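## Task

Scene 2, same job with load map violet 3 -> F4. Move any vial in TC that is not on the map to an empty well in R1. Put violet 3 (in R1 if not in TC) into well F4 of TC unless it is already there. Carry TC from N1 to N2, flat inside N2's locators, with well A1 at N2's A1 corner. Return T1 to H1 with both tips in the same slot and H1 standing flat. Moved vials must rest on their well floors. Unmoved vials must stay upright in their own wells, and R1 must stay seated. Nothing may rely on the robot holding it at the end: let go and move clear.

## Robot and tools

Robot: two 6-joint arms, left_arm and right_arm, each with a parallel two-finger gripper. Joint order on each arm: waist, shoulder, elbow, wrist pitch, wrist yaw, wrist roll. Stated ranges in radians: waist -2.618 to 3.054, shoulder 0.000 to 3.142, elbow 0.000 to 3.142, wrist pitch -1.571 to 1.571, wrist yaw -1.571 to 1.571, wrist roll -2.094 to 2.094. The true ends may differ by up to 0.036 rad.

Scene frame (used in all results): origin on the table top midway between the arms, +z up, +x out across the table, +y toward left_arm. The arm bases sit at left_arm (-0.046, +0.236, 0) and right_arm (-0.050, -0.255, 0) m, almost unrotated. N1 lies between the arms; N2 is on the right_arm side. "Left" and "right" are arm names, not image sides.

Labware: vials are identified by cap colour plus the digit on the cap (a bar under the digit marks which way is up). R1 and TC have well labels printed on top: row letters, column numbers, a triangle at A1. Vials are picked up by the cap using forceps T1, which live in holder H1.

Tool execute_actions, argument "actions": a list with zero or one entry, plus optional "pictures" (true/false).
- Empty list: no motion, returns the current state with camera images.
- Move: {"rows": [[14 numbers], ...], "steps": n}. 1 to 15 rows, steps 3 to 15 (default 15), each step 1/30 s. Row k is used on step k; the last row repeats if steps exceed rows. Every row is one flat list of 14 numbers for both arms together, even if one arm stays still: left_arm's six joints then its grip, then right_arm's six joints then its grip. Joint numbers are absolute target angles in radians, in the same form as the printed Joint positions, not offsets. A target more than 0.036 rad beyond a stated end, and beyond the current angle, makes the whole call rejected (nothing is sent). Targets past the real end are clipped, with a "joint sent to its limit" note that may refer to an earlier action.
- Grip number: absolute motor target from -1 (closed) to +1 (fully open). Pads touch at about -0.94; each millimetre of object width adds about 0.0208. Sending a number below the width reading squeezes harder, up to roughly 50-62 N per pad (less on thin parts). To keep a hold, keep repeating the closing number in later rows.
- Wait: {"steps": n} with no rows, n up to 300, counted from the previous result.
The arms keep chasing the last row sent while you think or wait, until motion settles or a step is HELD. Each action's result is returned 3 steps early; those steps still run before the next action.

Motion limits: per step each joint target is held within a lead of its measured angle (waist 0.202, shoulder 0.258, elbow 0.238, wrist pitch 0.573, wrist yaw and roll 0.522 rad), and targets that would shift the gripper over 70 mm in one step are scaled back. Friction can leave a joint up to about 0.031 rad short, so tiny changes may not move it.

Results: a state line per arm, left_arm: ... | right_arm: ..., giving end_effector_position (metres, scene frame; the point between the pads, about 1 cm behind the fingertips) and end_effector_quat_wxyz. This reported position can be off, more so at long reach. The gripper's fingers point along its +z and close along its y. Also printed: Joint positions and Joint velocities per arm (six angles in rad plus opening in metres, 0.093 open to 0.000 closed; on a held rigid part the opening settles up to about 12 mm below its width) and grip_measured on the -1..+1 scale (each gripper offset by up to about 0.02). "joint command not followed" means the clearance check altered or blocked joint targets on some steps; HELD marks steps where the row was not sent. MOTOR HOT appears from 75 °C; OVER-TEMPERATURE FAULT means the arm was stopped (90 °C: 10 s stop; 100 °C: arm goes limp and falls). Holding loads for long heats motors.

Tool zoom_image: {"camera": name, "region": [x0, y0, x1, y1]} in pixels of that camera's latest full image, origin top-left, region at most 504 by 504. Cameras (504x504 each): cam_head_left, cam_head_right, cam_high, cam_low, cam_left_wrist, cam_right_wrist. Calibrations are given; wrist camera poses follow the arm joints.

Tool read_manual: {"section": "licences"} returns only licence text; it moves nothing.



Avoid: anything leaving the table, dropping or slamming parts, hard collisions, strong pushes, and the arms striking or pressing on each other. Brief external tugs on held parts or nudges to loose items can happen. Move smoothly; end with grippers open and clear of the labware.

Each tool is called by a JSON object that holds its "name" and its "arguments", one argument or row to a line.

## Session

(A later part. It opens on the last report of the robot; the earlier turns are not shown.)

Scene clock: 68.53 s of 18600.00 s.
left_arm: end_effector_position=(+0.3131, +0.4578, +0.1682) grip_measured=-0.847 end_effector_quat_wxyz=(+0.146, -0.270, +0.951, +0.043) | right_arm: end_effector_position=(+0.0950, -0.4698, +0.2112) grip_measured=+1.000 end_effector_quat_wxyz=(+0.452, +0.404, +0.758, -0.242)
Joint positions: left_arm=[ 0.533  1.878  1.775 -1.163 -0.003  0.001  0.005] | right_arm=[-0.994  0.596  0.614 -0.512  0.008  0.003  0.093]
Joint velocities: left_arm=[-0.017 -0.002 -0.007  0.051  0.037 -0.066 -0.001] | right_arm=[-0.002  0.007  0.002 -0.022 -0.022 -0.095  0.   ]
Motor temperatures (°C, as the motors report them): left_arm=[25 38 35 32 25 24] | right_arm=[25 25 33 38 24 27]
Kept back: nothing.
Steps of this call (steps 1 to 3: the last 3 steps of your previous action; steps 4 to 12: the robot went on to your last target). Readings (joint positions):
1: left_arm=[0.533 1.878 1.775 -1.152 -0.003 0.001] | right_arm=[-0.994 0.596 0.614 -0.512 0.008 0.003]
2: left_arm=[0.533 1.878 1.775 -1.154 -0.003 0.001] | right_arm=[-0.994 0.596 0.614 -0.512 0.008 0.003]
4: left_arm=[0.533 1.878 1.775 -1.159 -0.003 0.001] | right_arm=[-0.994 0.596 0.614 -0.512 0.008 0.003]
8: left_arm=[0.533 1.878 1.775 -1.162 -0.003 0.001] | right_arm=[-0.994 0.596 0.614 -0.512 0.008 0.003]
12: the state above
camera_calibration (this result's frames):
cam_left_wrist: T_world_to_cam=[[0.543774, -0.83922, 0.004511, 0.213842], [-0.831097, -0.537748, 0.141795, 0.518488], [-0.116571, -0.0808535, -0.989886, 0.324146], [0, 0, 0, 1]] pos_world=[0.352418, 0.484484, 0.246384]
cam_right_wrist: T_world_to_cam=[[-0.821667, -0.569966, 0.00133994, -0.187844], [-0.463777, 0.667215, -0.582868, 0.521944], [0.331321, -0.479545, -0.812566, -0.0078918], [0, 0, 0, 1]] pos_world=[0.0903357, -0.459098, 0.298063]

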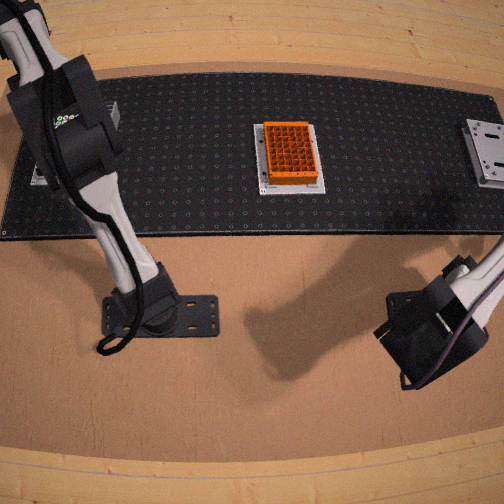

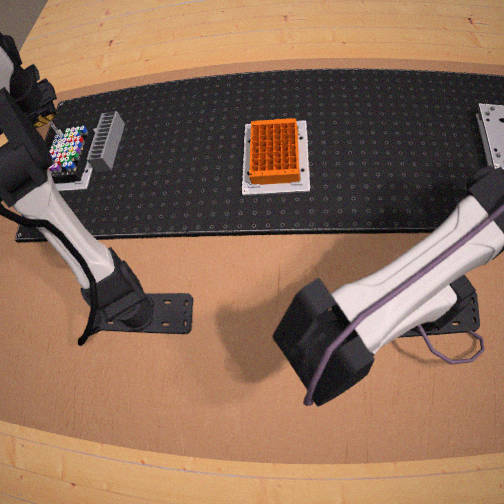

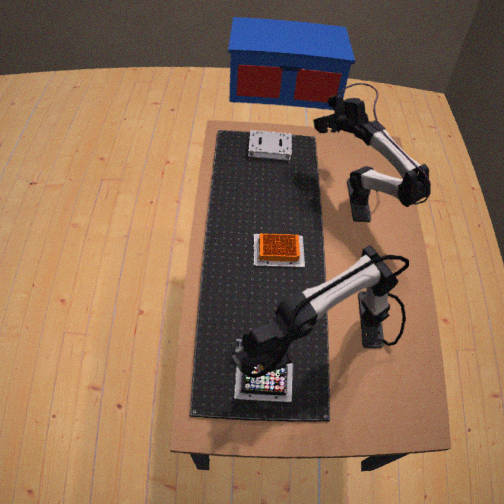

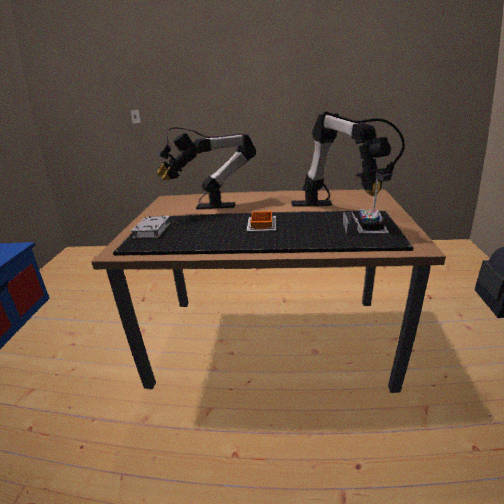

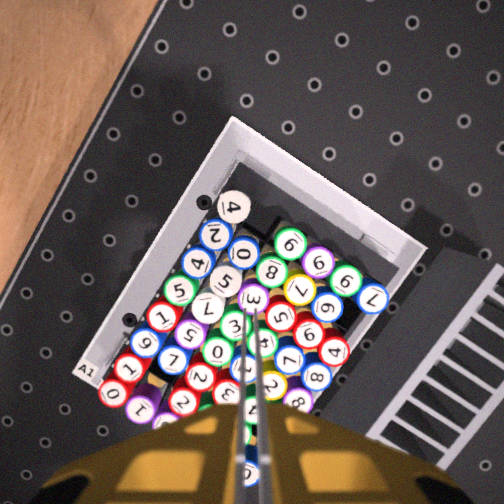

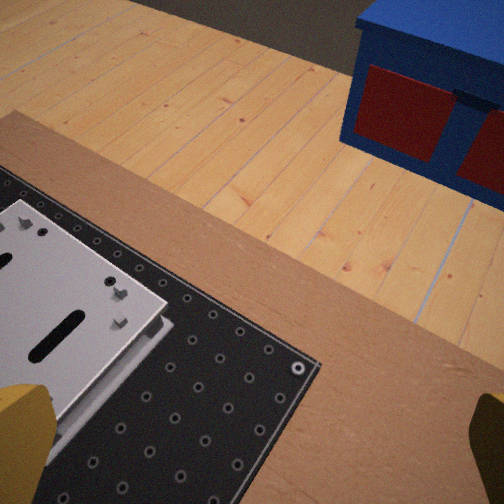

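{"name": "execute_actions", "arguments": {
  "actions": [
    {"rows":[[0.54,1.865,1.762,-1.138,0,0,-0.72,-1.0,0.6,0.6,-0.5,0,0,1],[0.54,1.865,1.757,-1.132,0,0,-0.72,-1.0,0.6,0.6,-0.5,0,0,1],[0.54,1.865,1.752,-1.127,0,0,-0.72,-1.0,0.6,0.6,-0.5,0,0,1],[0.54,1.865,1.747,-1.122,0,0,-0.72,-1.0,0.6,0.6,-0.5,0,0,1],[0.54,1.865,1.742,-1.117,0,0,-0.72,-1.0,0.6,0.6,-0.5,0,0,1],[0.54,1.865,1.737,-1.112,0,0,-0.72,-1.0,0.6,0.6,-0.5,0,0,1],[0.54,1.865,1.732,-1.107,0,0,-0.72,-1.0,0.6,0.6,-0.5,0,0,1],[0.54,1.865,1.727,-1.102,0,0,-0.72,-1.0,0.6,0.6,-0.5,0,0,1],[0.54,1.865,1.722,-1.097,0,0,-0.72,-1.0,0.6,0.6,-0.5,0,0,1],[0.54,1.865,1.717,-1.093,0,0,-0.72,-1.0,0.6,0.6,-0.5,0,0,1],[0.54,1.865,1.712,-1.093,0,0,-0.72,-1.0,0.6,0.6,-0.5,0,0,1]],"steps":15}
  ]
}}

{"name": "execute_actions", "arguments": {
  "actions": [
    {"steps":12}
  ],
  "pictures": true
}}

{"name": "zoom_image", "arguments": {
  "camera": "cam_left_wrist",
  "region": [150,210,350,410]
}}

Scene clock: 69.20 s of 18600.00 s.
left_arm: end_effector_position=(+0.3124, +0.4574, +0.1563) grip_measured=-0.723 end_effector_quat_wxyz=(+0.141, -0.270, +0.952, +0.042) | right_arm: end_effector_position=(+0.0950, -0.4698, +0.2112) grip_measured=+1.000 end_effector_quat_wxyz=(+0.452, +0.404, +0.758, -0.242)
Joint positions: left_arm=[ 0.533  1.878  1.73  -1.127 -0.003  0.001  0.011] | right_arm=[-0.994  0.596  0.614 -0.512  0.008  0.003  0.093]
Joint velocities: left_arm=[ 0.012  0.002 -0.11   0.037  0.007  0.081 -0.   ] | right_arm=[-0.007 -0.012 -0.002 -0.095 -0.051 -0.037  0.   ]
Motor temperatures (°C, as the motors report them): left_arm=[25 38 35 32 25 24] | right_arm=[25 25 33 39 24 27]
Steps of this call (steps 1 to 8: the robot went on to your last target; steps 9 to 20: the first 12 steps of this action). Readings (joint positions):
9: left_arm=[0.533 1.878 1.775 -1.163 -0.003 0.001] | right_arm=[-0.994 0.596 0.614 -0.512 0.008 0.003]
10: left_arm=[0.533 1.878 1.775 -1.162 -0.003 0.001] | right_arm=[-0.994 0.596 0.614 -0.512 0.008 0.003]
12: left_arm=[0.533 1.878 1.771 -1.156 -0.003 0.001] | right_arm=[-0.994 0.596 0.614 -0.512 0.008 0.003]
16: left_arm=[0.533 1.878 1.750 -1.140 -0.003 0.001] | right_arm=[-0.994 0.596 0.614 -0.512 0.008 0.003]
20: the state above

Scene clock: 69.60 s of 18600.00 s.
left_arm: end_effector_position=(+0.3141, +0.4584, +0.1560) grip_measured=-0.723 end_effector_quat_wxyz=(+0.145, -0.270, +0.951, +0.043) | right_arm: end_effector_position=(+0.0950, -0.4698, +0.2112) grip_measured=+1.000 end_effector_quat_wxyz=(+0.452, +0.404, +0.758, -0.242)
Joint positions: left_arm=[ 0.533  1.878  1.726 -1.115 -0.003  0.001  0.011] | right_arm=[-0.994  0.596  0.614 -0.512  0.008  0.003  0.093]
Joint velocities: left_arm=[-0.002 -0.002 -0.002 -0.066  0.037 -0.037 -0.   ] | right_arm=[-0.002 -0.007  0.012 -0.051  0.037  0.051  0.   ]
Motor temperatures (°C, as the motors report them): left_arm=[25 38 35 32 25 24] | right_arm=[25 25 33 39 24 27]
Kept back: nothing.
Steps of this call (steps 1 to 3: the last 3 steps of your previous action; steps 4 to 12: the robot went on to your last target). Readings (joint positions):
1: left_arm=[0.533 1.878 1.727 -1.124 -0.003 0.001] | right_arm=[-0.994 0.596 0.614 -0.512 0.008 0.003]
2: left_arm=[0.533 1.878 1.726 -1.122 -0.003 0.001] | right_arm=[-0.994 0.596 0.614 -0.512 0.008 0.003]
4: left_arm=[0.533 1.878 1.726 -1.118 -0.003 0.001] | right_arm=[-0.994 0.596 0.614 -0.512 0.008 0.003]
8: left_arm=[0.533 1.878 1.726 -1.116 -0.003 0.001] | right_arm=[-0.994 0.596 0.614 -0.512 0.008 0.003]
12: the state above
camera_calibration (this result's frames):
cam_left_wrist: T_world_to_cam=[[0.543776, -0.839218, 0.00449417, 0.213871], [-0.831004, -0.537691, 0.14255, 0.521227], [-0.117214, -0.08125, -0.989777, 0.312608], [0, 0, 0, 1]] pos_world=[0.353486, 0.485143, 0.23415]
cam_right_wrist: T_world_to_cam=[[-0.821667, -0.569966, 0.00133994, -0.187844], [-0.463777, 0.667215, -0.582868, 0.521944], [0.331321, -0.479545, -0.812566, -0.0078918], [0, 0, 0, 1]] pos_world=[0.0903357, -0.459098, 0.298063]

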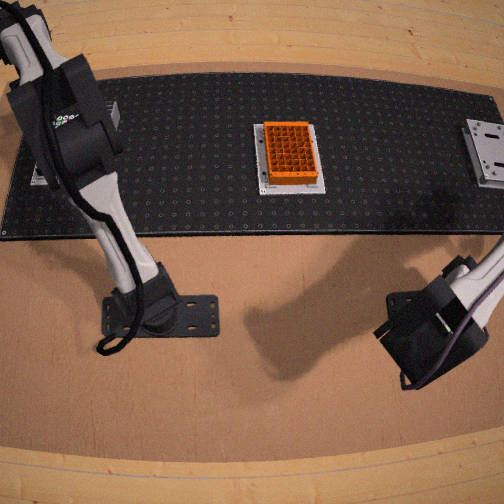

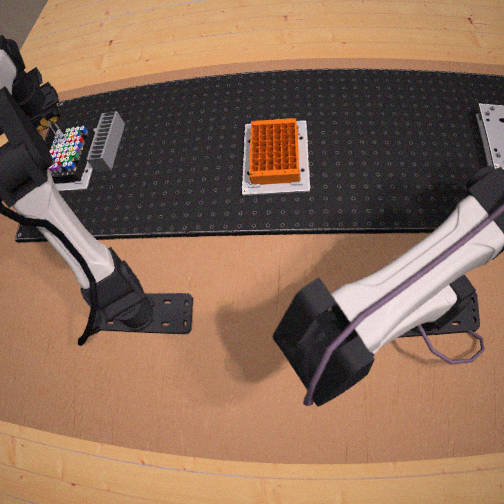

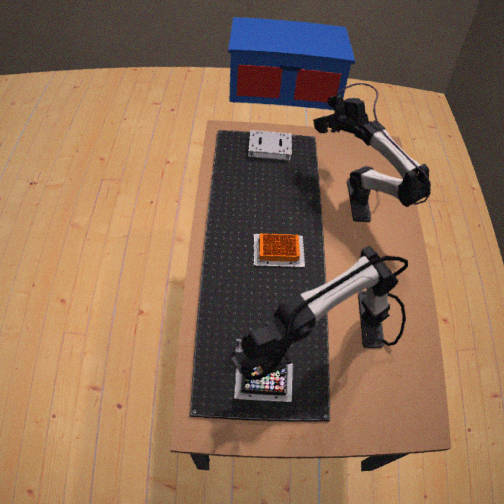

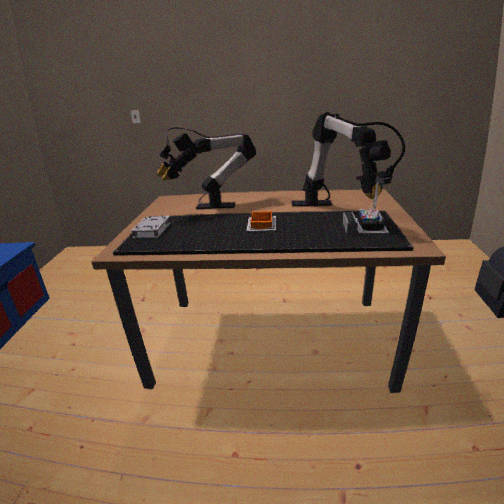

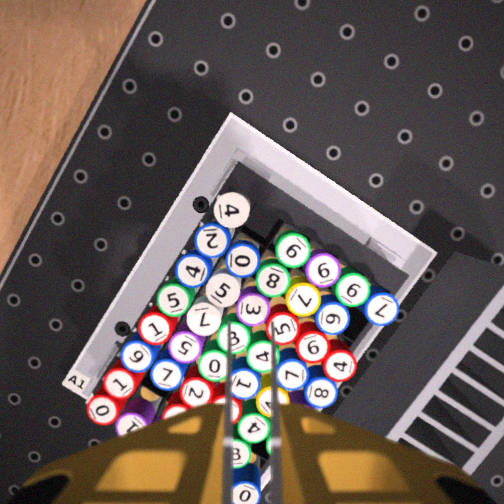

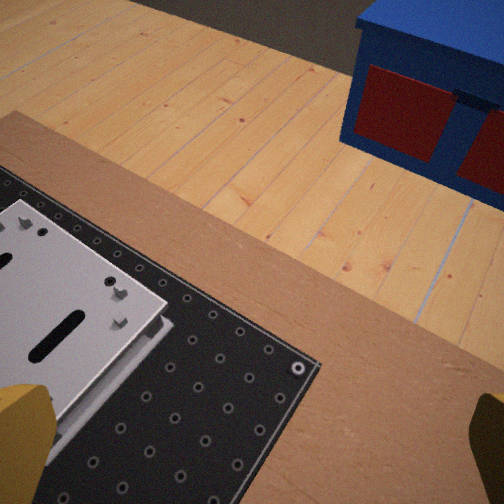

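Region (150, 210, 350, 410) of cam_left_wrist's 504x504 image, scaled by 2.520, with more detail than that image has.

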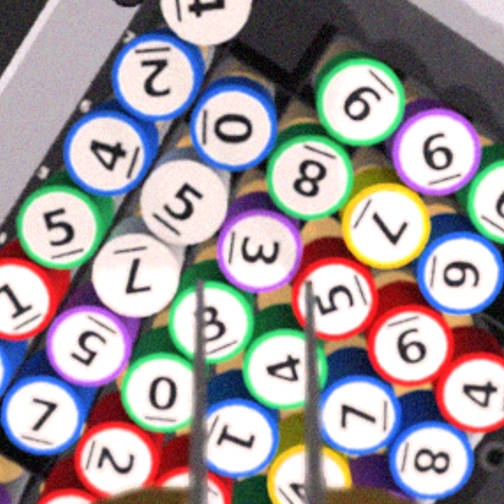

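{"name": "execute_actions", "arguments": {
  "actions": [
    {"rows":[[0.54,1.865,1.712,-1.077,0,0,-0.72,-1.0,0.6,0.6,-0.5,0,0,1]],"steps":15}
  ]
}}

{"name": "execute_actions", "arguments": {
  "actions": [
    {"steps":8}
  ],
  "pictures": true
}}

{"name": "zoom_image", "arguments": {
  "camera": "cam_left_wrist",
  "region": [150,210,350,410]
}}

Scene clock: 70.13 s of 18600.00 s.
left_arm: end_effector_position=(+0.3170, +0.4602, +0.1571) grip_measured=-0.723 end_effector_quat_wxyz=(+0.152, -0.269, +0.950, +0.045) | right_arm: end_effector_position=(+0.0950, -0.4698, +0.2112) grip_measured=+1.000 end_effector_quat_wxyz=(+0.452, +0.404, +0.758, -0.242)
Joint positions: left_arm=[ 0.533  1.878  1.726 -1.1   -0.003  0.001  0.011] | right_arm=[-0.994  0.596  0.614 -0.512  0.008  0.003  0.093]
Joint velocities: left_arm=[-0.017 -0.007 -0.002 -0.022 -0.037 -0.007 -0.   ] | right_arm=[-0.002 -0.022 -0.007  0.007  0.007  0.066  0.   ]
Motor temperatures (°C, as the motors report them): left_arm=[25 38 35 32 25 24] | right_arm=[25 25 33 39 24 27]
Steps of this call (steps 1 to 4: the robot went on to your last target; steps 5 to 16: the first 12 steps of this action). Readings (joint positions):
5: left_arm=[0.533 1.878 1.726 -1.114 -0.003 0.001] | right_arm=[-0.994 0.596 0.614 -0.512 0.008 0.003]
6: left_arm=[0.533 1.878 1.726 -1.111 -0.003 0.001] | right_arm=[-0.994 0.596 0.614 -0.512 0.008 0.003]
8: left_arm=[0.533 1.878 1.726 -1.107 -0.003 0.001] | right_arm=[-0.994 0.596 0.614 -0.512 0.008 0.003]
12: left_arm=[0.533 1.878 1.726 -1.102 -0.003 0.001] | right_arm=[-0.994 0.596 0.614 -0.512 0.008 0.003]
16: the state above

Scene clock: 70.40 s of 18600.00 s.
left_arm: end_effector_position=(+0.3172, +0.4603, +0.1572) grip_measured=-0.723 end_effector_quat_wxyz=(+0.153, -0.269, +0.950, +0.045) | right_arm: end_effector_position=(+0.0950, -0.4698, +0.2112) grip_measured=+1.000 end_effector_quat_wxyz=(+0.452, +0.404, +0.758, -0.242)
Joint positions: left_arm=[ 0.533  1.878  1.726 -1.099 -0.003  0.001  0.011] | right_arm=[-0.994  0.596  0.614 -0.512  0.008  0.003  0.093]
Joint velocities: left_arm=[-0.022  0.002  0.002 -0.007  0.037 -0.051  0.   ] | right_arm=[-0.027 -0.002 -0.007 -0.022  0.007 -0.022  0.   ]
Motor temperatures (°C, as the motors report them): left_arm=[25 38 35 32 25 24] | right_arm=[25 25 33 39 24 27]
Kept back: nothing.
Steps of this call (steps 1 to 3: the last 3 steps of your previous action; steps 4 to 8: the robot went on to your last target). Readings (joint positions):
1: left_arm=[0.533 1.878 1.726 -1.100 -0.003 0.001] | right_arm=[-0.994 0.596 0.614 -0.512 0.008 0.003]
2: left_arm=[0.533 1.878 1.726 -1.100 -0.003 0.001] | right_arm=[-0.994 0.596 0.614 -0.512 0.008 0.003]
4: left_arm=[0.533 1.878 1.726 -1.100 -0.003 0.001] | right_arm=[-0.994 0.596 0.614 -0.512 0.008 0.003]
8: the state above
camera_calibration (this result's frames):
cam_left_wrist: T_world_to_cam=[[0.543714, -0.839256, 0.00483872, 0.21377], [-0.832799, -0.538798, 0.127056, 0.528147], [-0.104025, -0.0731119, -0.991884, 0.306675], [0, 0, 0, 1]] pos_world=[0.355512, 0.486394, 0.236047]
cam_right_wrist: T_world_to_cam=[[-0.821667, -0.569966, 0.00133994, -0.187844], [-0.463777, 0.667215, -0.582868, 0.521944], [0.331321, -0.479545, -0.812566, -0.0078918], [0, 0, 0, 1]] pos_world=[0.0903357, -0.459098, 0.298063]

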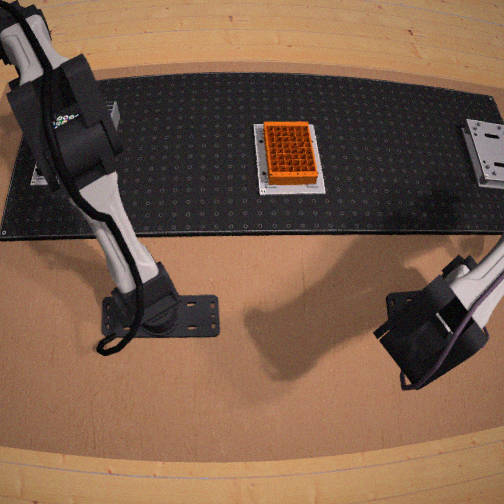

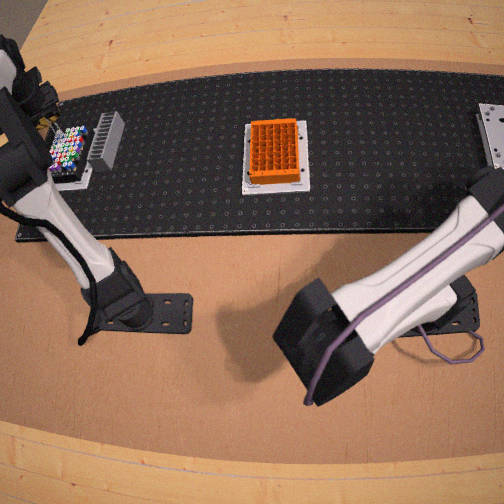

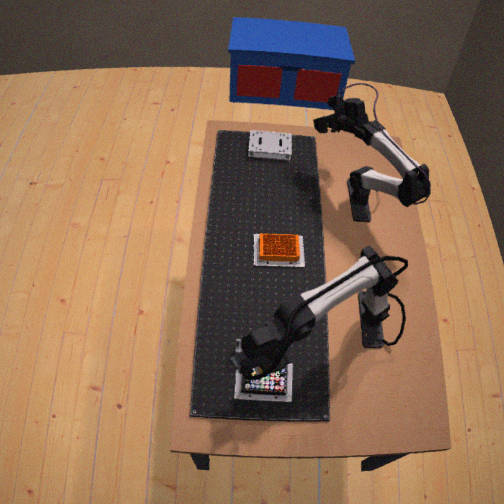

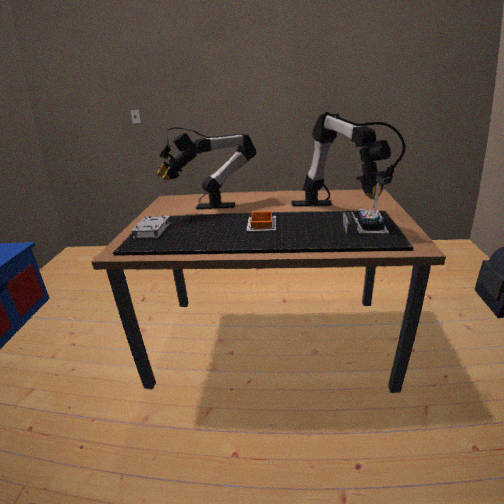

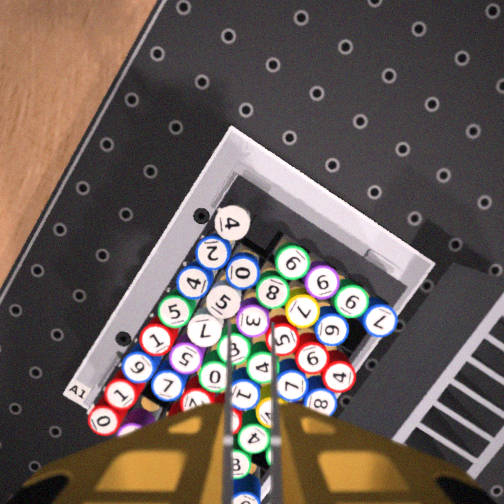

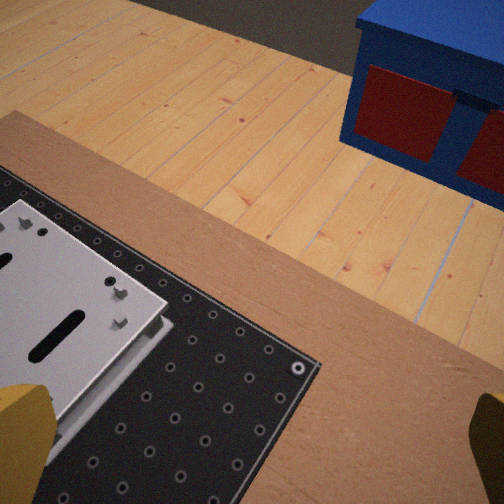

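Region (150, 210, 350, 410) of cam_left_wrist's 504x504 image, scaled by 2.520, with more detail than that image has.

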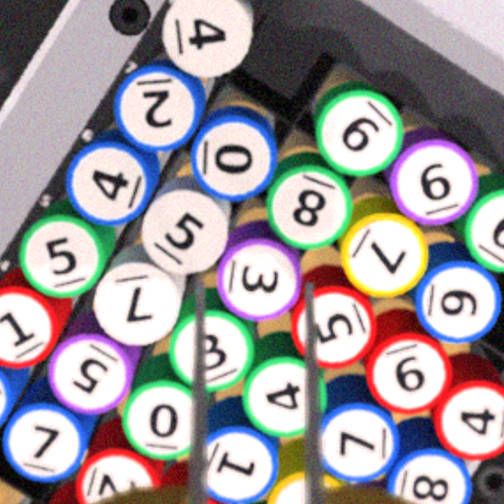

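Good. Small yaw right, descend 12 mm.

{"name": "execute_actions", "arguments": {
  "actions": [
    {"rows":[[0.54,1.865,1.708,-1.073,0.009,0,-0.72,-1.0,0.6,0.6,-0.5,0,0,1],[0.54,1.865,1.704,-1.069,0.009,0,-0.72,-1.0,0.6,0.6,-0.5,0,0,1],[0.54,1.865,1.7,-1.065,0.009,0,-0.72,-1.0,0.6,0.6,-0.5,0,0,1],[0.54,1.865,1.696,-1.061,0.009,0,-0.72,-1.0,0.6,0.6,-0.5,0,0,1],[0.54,1.865,1.692,-1.057,0.009,0,-0.72,-1.0,0.6,0.6,-0.5,0,0,1],[0.54,1.865,1.688,-1.053,0.009,0,-0.72,-1.0,0.6,0.6,-0.5,0,0,1],[0.54,1.865,1.684,-1.049,0.009,0,-0.72,-1.0,0.6,0.6,-0.5,0,0,1],[0.54,1.865,1.68,-1.045,0.009,0,-0.72,-1.0,0.6,0.6,-0.5,0,0,1],[0.54,1.865,1.676,-1.041,0.009,0,-0.72,-1.0,0.6,0.6,-0.5,0,0,1],[0.54,1.865,1.672,-1.037,0.009,0,-0.72,-1.0,0.6,0.6,-0.5,0,0,1],[0.54,1.865,1.668,-1.034,0.009,0,-0.72,-1.0,0.6,0.6,-0.5,0,0,1],[0.54,1.865,1.664,-1.034,0.009,0,-0.72,-1.0,0.6,0.6,-0.5,0,0,1]],"steps":15}
  ]
}}

{"name": "execute_actions", "arguments": {
  "actions": [
    {"steps":10}
  ],
  "pictures": true
}}

{"name": "zoom_image", "arguments": {
  "camera": "cam_left_wrist",
  "region": [150,210,350,410]
}}

Scene clock: 71.07 s of 18600.00 s.
left_arm: end_effector_position=(+0.3159, +0.4591, +0.1459) grip_measured=-0.723 end_effector_quat_wxyz=(+0.148, -0.269, +0.951, +0.042) | right_arm: end_effector_position=(+0.0950, -0.4698, +0.2112) grip_measured=+1.000 end_effector_quat_wxyz=(+0.452, +0.404, +0.758, -0.242)
Joint positions: left_arm=[ 0.533  1.878  1.684 -1.068 -0.     0.001  0.011] | right_arm=[-0.994  0.596  0.614 -0.512  0.008  0.003  0.093]
Joint velocities: left_arm=[-0.002 -0.002 -0.105  0.066 -0.022  0.051  0.   ] | right_arm=[-0.012 -0.012 -0.007  0.037 -0.007 -0.081  0.   ]
Motor temperatures (°C, as the motors report them): left_arm=[25 39 35 32 25 24] | right_arm=[25 25 33 39 24 27]
Steps of this call (steps 1 to 8: the robot went on to your last target; steps 9 to 20: the first 12 steps of this action). Readings (joint positions):
9: left_arm=[0.533 1.878 1.726 -1.099 -0.003 0.001] | right_arm=[-0.994 0.596 0.614 -0.512 0.008 0.003]
10: left_arm=[0.533 1.878 1.725 -1.098 -0.002 0.001] | right_arm=[-0.994 0.596 0.614 -0.512 0.008 0.003]
12: left_arm=[0.533 1.878 1.719 -1.091 -0.001 0.001] | right_arm=[-0.994 0.596 0.614 -0.512 0.008 0.003]
16: left_arm=[0.533 1.878 1.700 -1.081 -0.001 0.001] | right_arm=[-0.994 0.596 0.614 -0.512 0.008 0.003]
20: the state above

Scene clock: 71.40 s of 18600.00 s.
left_arm: end_effector_position=(+0.3166, +0.4595, +0.1443) grip_measured=-0.723 end_effector_quat_wxyz=(+0.149, -0.269, +0.950, +0.043) | right_arm: end_effector_position=(+0.0950, -0.4698, +0.2112) grip_measured=+1.000 end_effector_quat_wxyz=(+0.452, +0.404, +0.758, -0.242)
Joint positions: left_arm=[ 0.533  1.878  1.677 -1.058 -0.     0.001  0.011] | right_arm=[-0.994  0.596  0.614 -0.512  0.008  0.003  0.093]
Joint velocities: left_arm=[ 0.002  0.017 -0.007  0.037 -0.037 -0.022 -0.   ] | right_arm=[-0.007  0.022 -0.012 -0.007  0.051  0.051  0.   ]
Motor temperatures (°C, as the motors report them): left_arm=[25 39 35 32 25 24] | right_arm=[25 25 33 39 24 27]
Kept back: nothing.
Steps of this call (steps 1 to 3: the last 3 steps of your previous action; steps 4 to 10: the robot went on to your last target). Readings (joint positions):
1: left_arm=[0.533 1.878 1.681 -1.066 -0.000 0.001] | right_arm=[-0.994 0.596 0.614 -0.512 0.008 0.003]
2: left_arm=[0.533 1.878 1.679 -1.064 -0.000 0.001] | right_arm=[-0.994 0.596 0.614 -0.512 0.008 0.003]
4: left_arm=[0.533 1.878 1.677 -1.062 -0.000 0.001] | right_arm=[-0.994 0.596 0.614 -0.512 0.008 0.003]
8: left_arm=[0.533 1.878 1.677 -1.058 -0.000 0.001] | right_arm=[-0.994 0.596 0.614 -0.512 0.008 0.003]
10: the state above
camera_calibration (this result's frames):
cam_left_wrist: T_world_to_cam=[[0.543147, -0.83961, 0.00685689, 0.213517], [-0.832524, -0.537467, 0.134285, 0.527167], [-0.109062, -0.0786452, -0.990919, 0.29773], [0, 0, 0, 1]] pos_world=[0.355379, 0.486021, 0.222772]
cam_right_wrist: T_world_to_cam=[[-0.821667, -0.569966, 0.00133994, -0.187844], [-0.463777, 0.667215, -0.582868, 0.521944], [0.331321, -0.479545, -0.812566, -0.0078918], [0, 0, 0, 1]] pos_world=[0.0903357, -0.459098, 0.298063]

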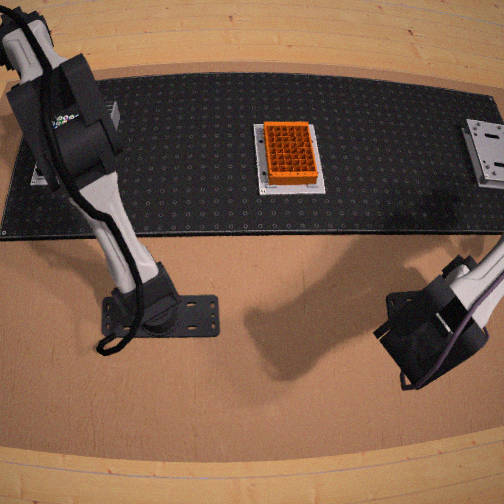

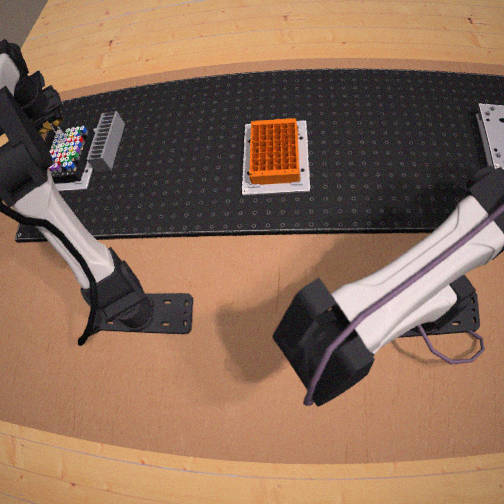

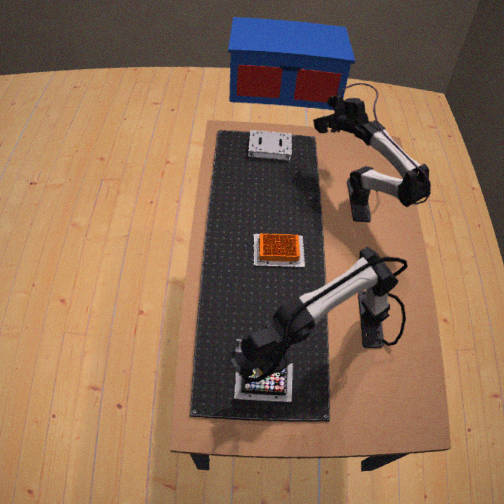

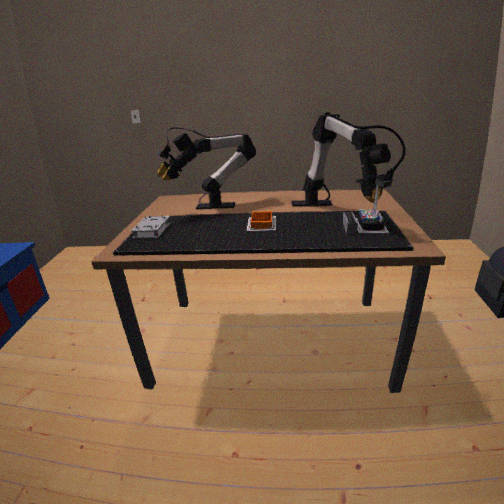

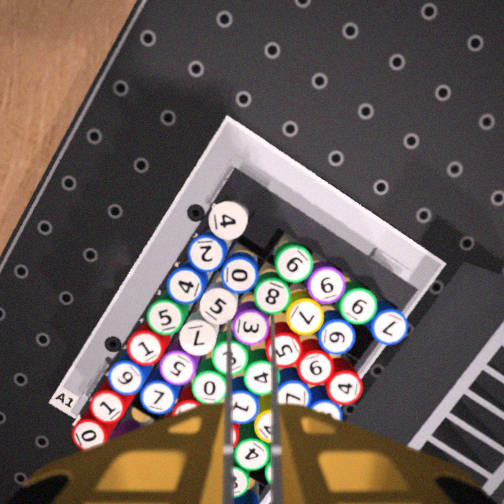

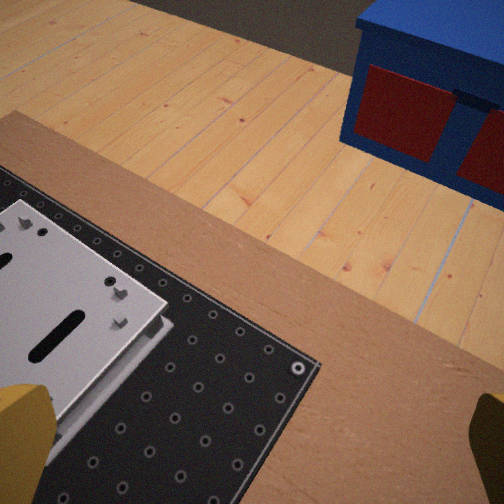

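Region (150, 210, 350, 410) of cam_left_wrist's 504x504 image, scaled by 2.520, with more detail than that image has.

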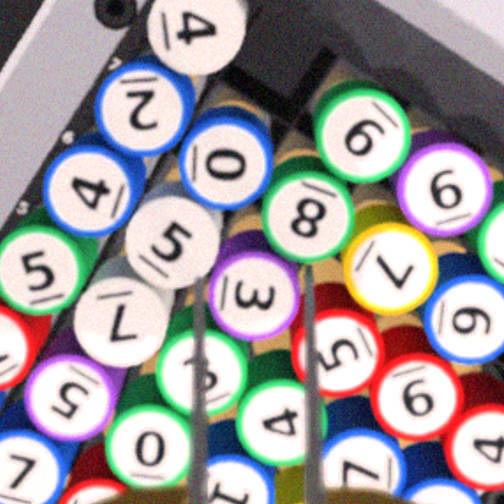

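Grip and lift.

{"name": "execute_actions", "arguments": {
  "actions": [
    {"rows":[[0.54,1.865,1.664,-1.034,0.009,0,-0.76,-1.0,0.6,0.6,-0.5,0,0,1],[0.54,1.865,1.664,-1.034,0.009,0,-0.8,-1.0,0.6,0.6,-0.5,0,0,1],[0.54,1.865,1.664,-1.034,0.009,0,-0.85,-1.0,0.6,0.6,-0.5,0,0,1]],"steps":9}
  ]
}}

{"name": "execute_actions", "arguments": {
  "actions": [
    {"rows":[[0.54,1.865,1.70,-1.075,0.009,0,-0.85,-1.0,0.6,0.6,-0.5,0,0,1],[0.54,1.865,1.708,-1.085,0.009,0,-0.85,-1.0,0.6,0.6,-0.5,0,0,1],[0.54,1.865,1.716,-1.094,0.009,0,-0.85,-1.0,0.6,0.6,-0.5,0,0,1],[0.54,1.865,1.724,-1.102,0.009,0,-0.85,-1.0,0.6,0.6,-0.5,0,0,1],[0.54,1.865,1.732,-1.11,0.009,0,-0.85,-1.0,0.6,0.6,-0.5,0,0,1],[0.54,1.865,1.74,-1.118,0.009,0,-0.85,-1.0,0.6,0.6,-0.5,0,0,1],[0.54,1.865,1.748,-1.126,0.009,0,-0.85,-1.0,0.6,0.6,-0.5,0,0,1],[0.54,1.865,1.756,-1.133,0.009,0,-0.85,-1.0,0.6,0.6,-0.5,0,0,1],[0.54,1.865,1.764,-1.14,0.009,0,-0.85,-1.0,0.6,0.6,-0.5,0,0,1],[0.54,1.865,1.772,-1.147,0.009,0,-0.85,-1.0,0.6,0.6,-0.5,0,0,1],[0.54,1.865,1.78,-1.154,0.009,0,-0.85,-1.0,0.6,0.6,-0.5,0,0,1],[0.54,1.865,1.788,-1.161,0.009,0,-0.85,-1.0,0.6,0.6,-0.5,0,0,1],[0.54,1.865,1.796,-1.168,0.009,0,-0.85,-1.0,0.6,0.6,-0.5,0,0,1],[0.54,1.865,1.804,-1.175,0.009,0,-0.85,-1.0,0.6,0.6,-0.5,0,0,1],[0.54,1.865,1.812,-1.182,0.009,0,-0.85,-1.0,0.6,0.6,-0.5,0,0,1]],"steps":15}
  ]
}}

{"name": "execute_actions", "arguments": {
  "actions": [
    {"rows":[[0.54,1.85,1.812,-1.182,0.009,0,-0.85,-1.0,0.6,0.6,-0.5,0,0,1],[0.54,1.84,1.812,-1.182,0.009,0,-0.85,-1.0,0.6,0.6,-0.5,0,0,1],[0.54,1.83,1.812,-1.184,0.009,0,-0.85,-1.0,0.6,0.6,-0.5,0,0,1],[0.54,1.82,1.812,-1.186,0.009,0,-0.85,-1.0,0.6,0.6,-0.5,0,0,1],[0.54,1.81,1.812,-1.188,0.009,0,-0.85,-1.0,0.6,0.6,-0.5,0,0,1],[0.54,1.80,1.812,-1.19,0.009,0,-0.85,-1.0,0.6,0.6,-0.5,0,0,1],[0.54,1.79,1.812,-1.19,0.009,0,-0.85,-1.0,0.6,0.6,-0.5,0,0,1],[0.54,1.78,1.812,-1.19,0.009,0,-0.85,-1.0,0.6,0.6,-0.5,0,0,1],[0.54,1.77,1.812,-1.19,0.009,0,-0.85,-1.0,0.6,0.6,-0.5,0,0,1],[0.54,1.76,1.812,-1.19,0.009,0,-0.85,-1.0,0.6,0.6,-0.5,0,0,1],[0.54,1.75,1.812,-1.19,0.009,0,-0.85,-1.0,0.6,0.6,-0.5,0,0,1],[0.54,1.74,1.812,-1.19,0.009,0,-0.85,-1.0,0.6,0.6,-0.5,0,0,1],[0.54,1.735,1.812,-1.19,0.009,0,-0.85,-1.0,0.6,0.6,-0.5,0,0,1]],"steps":15}
  ]
}}

{"name": "execute_actions", "arguments": {
  "actions": [
    {"steps":6}
  ],
  "pictures": true
}}

Scene clock: 72.17 s of 18600.00 s.
left_arm: end_effector_position=(+0.3170, +0.4596, +0.1444) grip_measured=-0.840 end_effector_quat_wxyz=(+0.150, -0.269, +0.950, +0.042) | right_arm: end_effector_position=(+0.0950, -0.4698, +0.2112) grip_measured=+1.000 end_effector_quat_wxyz=(+0.452, +0.404, +0.758, -0.242)
Joint positions: left_arm=[ 0.533  1.878  1.677 -1.056  0.     0.001  0.005] | right_arm=[-0.994  0.596  0.614 -0.512  0.008  0.003  0.093]
Joint velocities: left_arm=[-0.012 -0.017 -0.002 -0.022  0.037  0.022  0.001] | right_arm=[ 0.007  0.002 -0.007  0.007  0.037  0.022  0.   ]
Motor temperatures (°C, as the motors report them): left_arm=[25 39 35 32 25 24] | right_arm=[25 25 33 39 24 27]
Steps of this call (steps 1 to 17: the robot went on to your last target; steps 18 to 23: the first 6 steps of this action). Readings (joint positions):
18: left_arm=[0.533 1.878 1.677 -1.056 0.000 0.001] | right_arm=[-0.994 0.596 0.614 -0.512 0.008 0.003]
19: left_arm=[0.533 1.878 1.677 -1.056 0.000 0.001] | right_arm=[-0.994 0.596 0.614 -0.512 0.008 0.003]
21: left_arm=[0.533 1.878 1.677 -1.056 0.000 0.001] | right_arm=[-0.994 0.596 0.614 -0.512 0.008 0.003]
23: the state above

Scene clock: 72.67 s of 18600.00 s.
left_arm: end_effector_position=(+0.3170, +0.4595, +0.1634) grip_measured=-0.840 end_effector_quat_wxyz=(+0.153, -0.269, +0.950, +0.043) | right_arm: end_effector_position=(+0.0950, -0.4698, +0.2112) grip_measured=+1.000 end_effector_quat_wxyz=(+0.452, +0.404, +0.758, -0.242)
Joint positions: left_arm=[ 0.533  1.878  1.751 -1.124  0.001  0.001  0.005] | right_arm=[-0.994  0.596  0.614 -0.512  0.008  0.003  0.093]
Joint velocities: left_arm=[ 0.002 -0.002  0.203 -0.242  0.051 -0.007 -0.001] | right_arm=[-0.002 -0.017  0.007 -0.066 -0.037 -0.051  0.   ]
Motor temperatures (°C, as the motors report them): left_arm=[25 39 35 32 25 24] | right_arm=[25 25 33 39 24 27]
Steps of this call (steps 1 to 3: the last 3 steps of your previous action; steps 4 to 15: the first 12 steps of this action). Readings (joint positions):
4: left_arm=[0.533 1.878 1.677 -1.056 0.000 0.001] | right_arm=[-0.994 0.596 0.614 -0.512 0.008 0.003]
5: left_arm=[0.533 1.878 1.678 -1.059 0.000 0.001] | right_arm=[-0.994 0.596 0.614 -0.512 0.008 0.003]
7: left_arm=[0.533 1.878 1.687 -1.069 0.001 0.001] | right_arm=[-0.994 0.596 0.614 -0.512 0.008 0.003]
11: left_arm=[0.533 1.878 1.720 -1.094 0.001 0.001] | right_arm=[-0.994 0.596 0.614 -0.512 0.008 0.003]
15: the state above

Scene clock: 73.17 s of 18600.00 s.
left_arm: end_effector_position=(+0.3070, +0.4534, +0.2087) grip_measured=-0.840 end_effector_quat_wxyz=(+0.190, -0.267, +0.943, +0.054) | right_arm: end_effector_position=(+0.0950, -0.4698, +0.2112) grip_measured=+1.000 end_effector_quat_wxyz=(+0.452, +0.404, +0.758, -0.242)
Joint positions: left_arm=[ 0.533  1.785  1.787 -1.175  0.001  0.001  0.005] | right_arm=[-0.994  0.596  0.614 -0.512  0.008  0.003  0.093]
Joint velocities: left_arm=[-0.012 -0.32   0.007 -0.022  0.022 -0.051  0.001] | right_arm=[-0.012 -0.012  0.002  0.051 -0.007 -0.037  0.   ]
Motor temperatures (°C, as the motors report them): left_arm=[25 39 35 31 25 24] | right_arm=[25 25 33 39 24 27]
Steps of this call (steps 1 to 3: the last 3 steps of your previous action; steps 4 to 15: the first 12 steps of this action). Readings (joint positions):
4: left_arm=[0.533 1.878 1.782 -1.151 0.001 0.001] | right_arm=[-0.994 0.596 0.614 -0.512 0.008 0.003]
5: left_arm=[0.533 1.877 1.786 -1.154 0.001 0.001] | right_arm=[-0.994 0.596 0.614 -0.512 0.008 0.003]
7: left_arm=[0.533 1.868 1.787 -1.160 0.001 0.001] | right_arm=[-0.994 0.596 0.614 -0.512 0.008 0.003]
11: left_arm=[0.533 1.833 1.787 -1.171 0.001 0.001] | right_arm=[-0.994 0.596 0.614 -0.512 0.008 0.003]
15: the state above

Scene clock: 73.37 s of 18600.00 s.
left_arm: end_effector_position=(+0.3045, +0.4518, +0.2235) grip_measured=-0.840 end_effector_quat_wxyz=(+0.208, -0.266, +0.939, +0.059) | right_arm: end_effector_position=(+0.0950, -0.4698, +0.2112) grip_measured=+1.000 end_effector_quat_wxyz=(+0.452, +0.404, +0.758, -0.242)
Joint positions: left_arm=[ 0.533  1.752  1.794 -1.178  0.001  0.001  0.005] | right_arm=[-0.994  0.596  0.614 -0.512  0.008  0.003  0.093]
Joint velocities: left_arm=[-0.002  0.002  0.017  0.037 -0.051 -0.11  -0.   ] | right_arm=[ 0.007 -0.007  0.002  0.051 -0.051 -0.11   0.   ]
Motor temperatures (°C, as the motors report them): left_arm=[25 39 35 31 25 24] | right_arm=[25 25 33 39 24 27]
Kept back: nothing.
Steps of this call (steps 1 to 3: the last 3 steps of your previous action; steps 4 to 6: the robot went on to your last target). Readings (joint positions):
1: left_arm=[0.533 1.774 1.787 -1.175 0.001 0.001] | right_arm=[-0.994 0.596 0.614 -0.512 0.008 0.003]
2: left_arm=[0.533 1.765 1.787 -1.176 0.001 0.001] | right_arm=[-0.994 0.596 0.614 -0.512 0.008 0.003]
4: left_arm=[0.533 1.754 1.790 -1.178 0.001 0.001] | right_arm=[-0.994 0.596 0.614 -0.512 0.008 0.003]
6: the state above
camera_calibration (this result's frames):
cam_left_wrist: T_world_to_cam=[[0.541885, -0.840388, 0.0104556, 0.213019], [-0.840442, -0.541771, 0.0119028, 0.533973], [-0.00433848, -0.0152373, -0.999874, 0.315826], [0, 0, 0, 1]] pos_world=[0.334711, 0.473122, 0.307203]
cam_right_wrist: T_world_to_cam=[[-0.821667, -0.569966, 0.00133994, -0.187844], [-0.463777, 0.667215, -0.582868, 0.521944], [0.331321, -0.479545, -0.812566, -0.0078918], [0, 0, 0, 1]] pos_world=[0.0903357, -0.459098, 0.298063]

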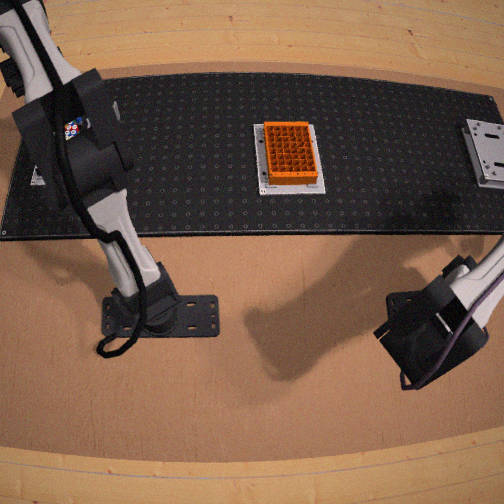

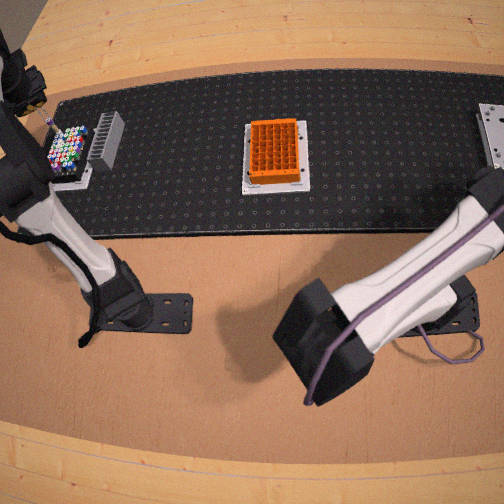

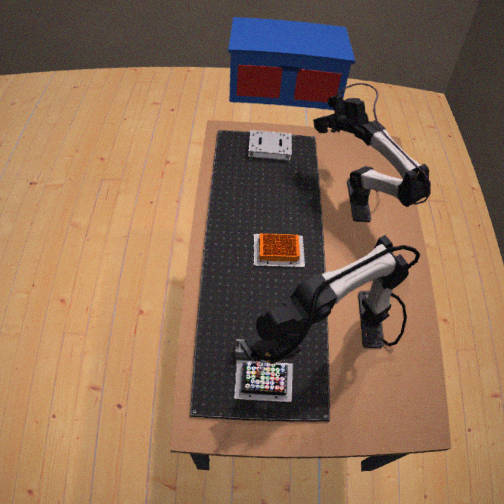

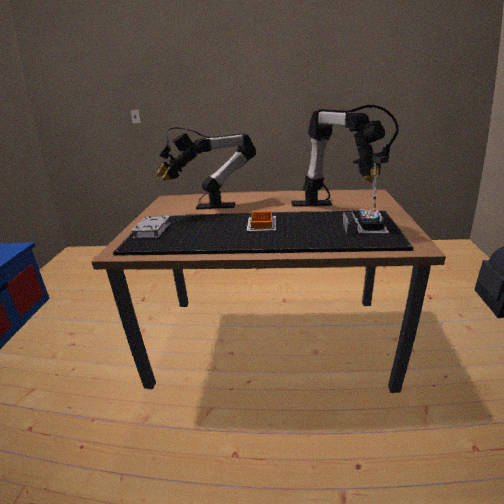

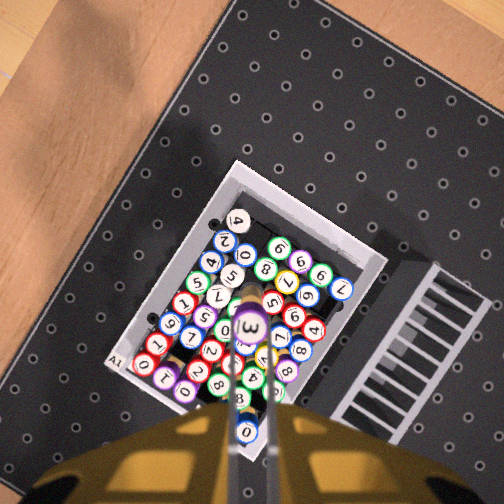

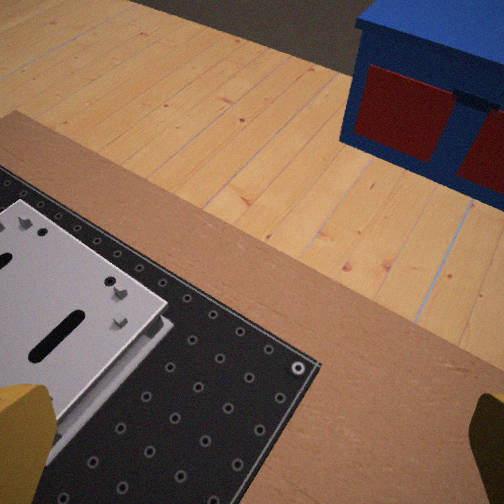

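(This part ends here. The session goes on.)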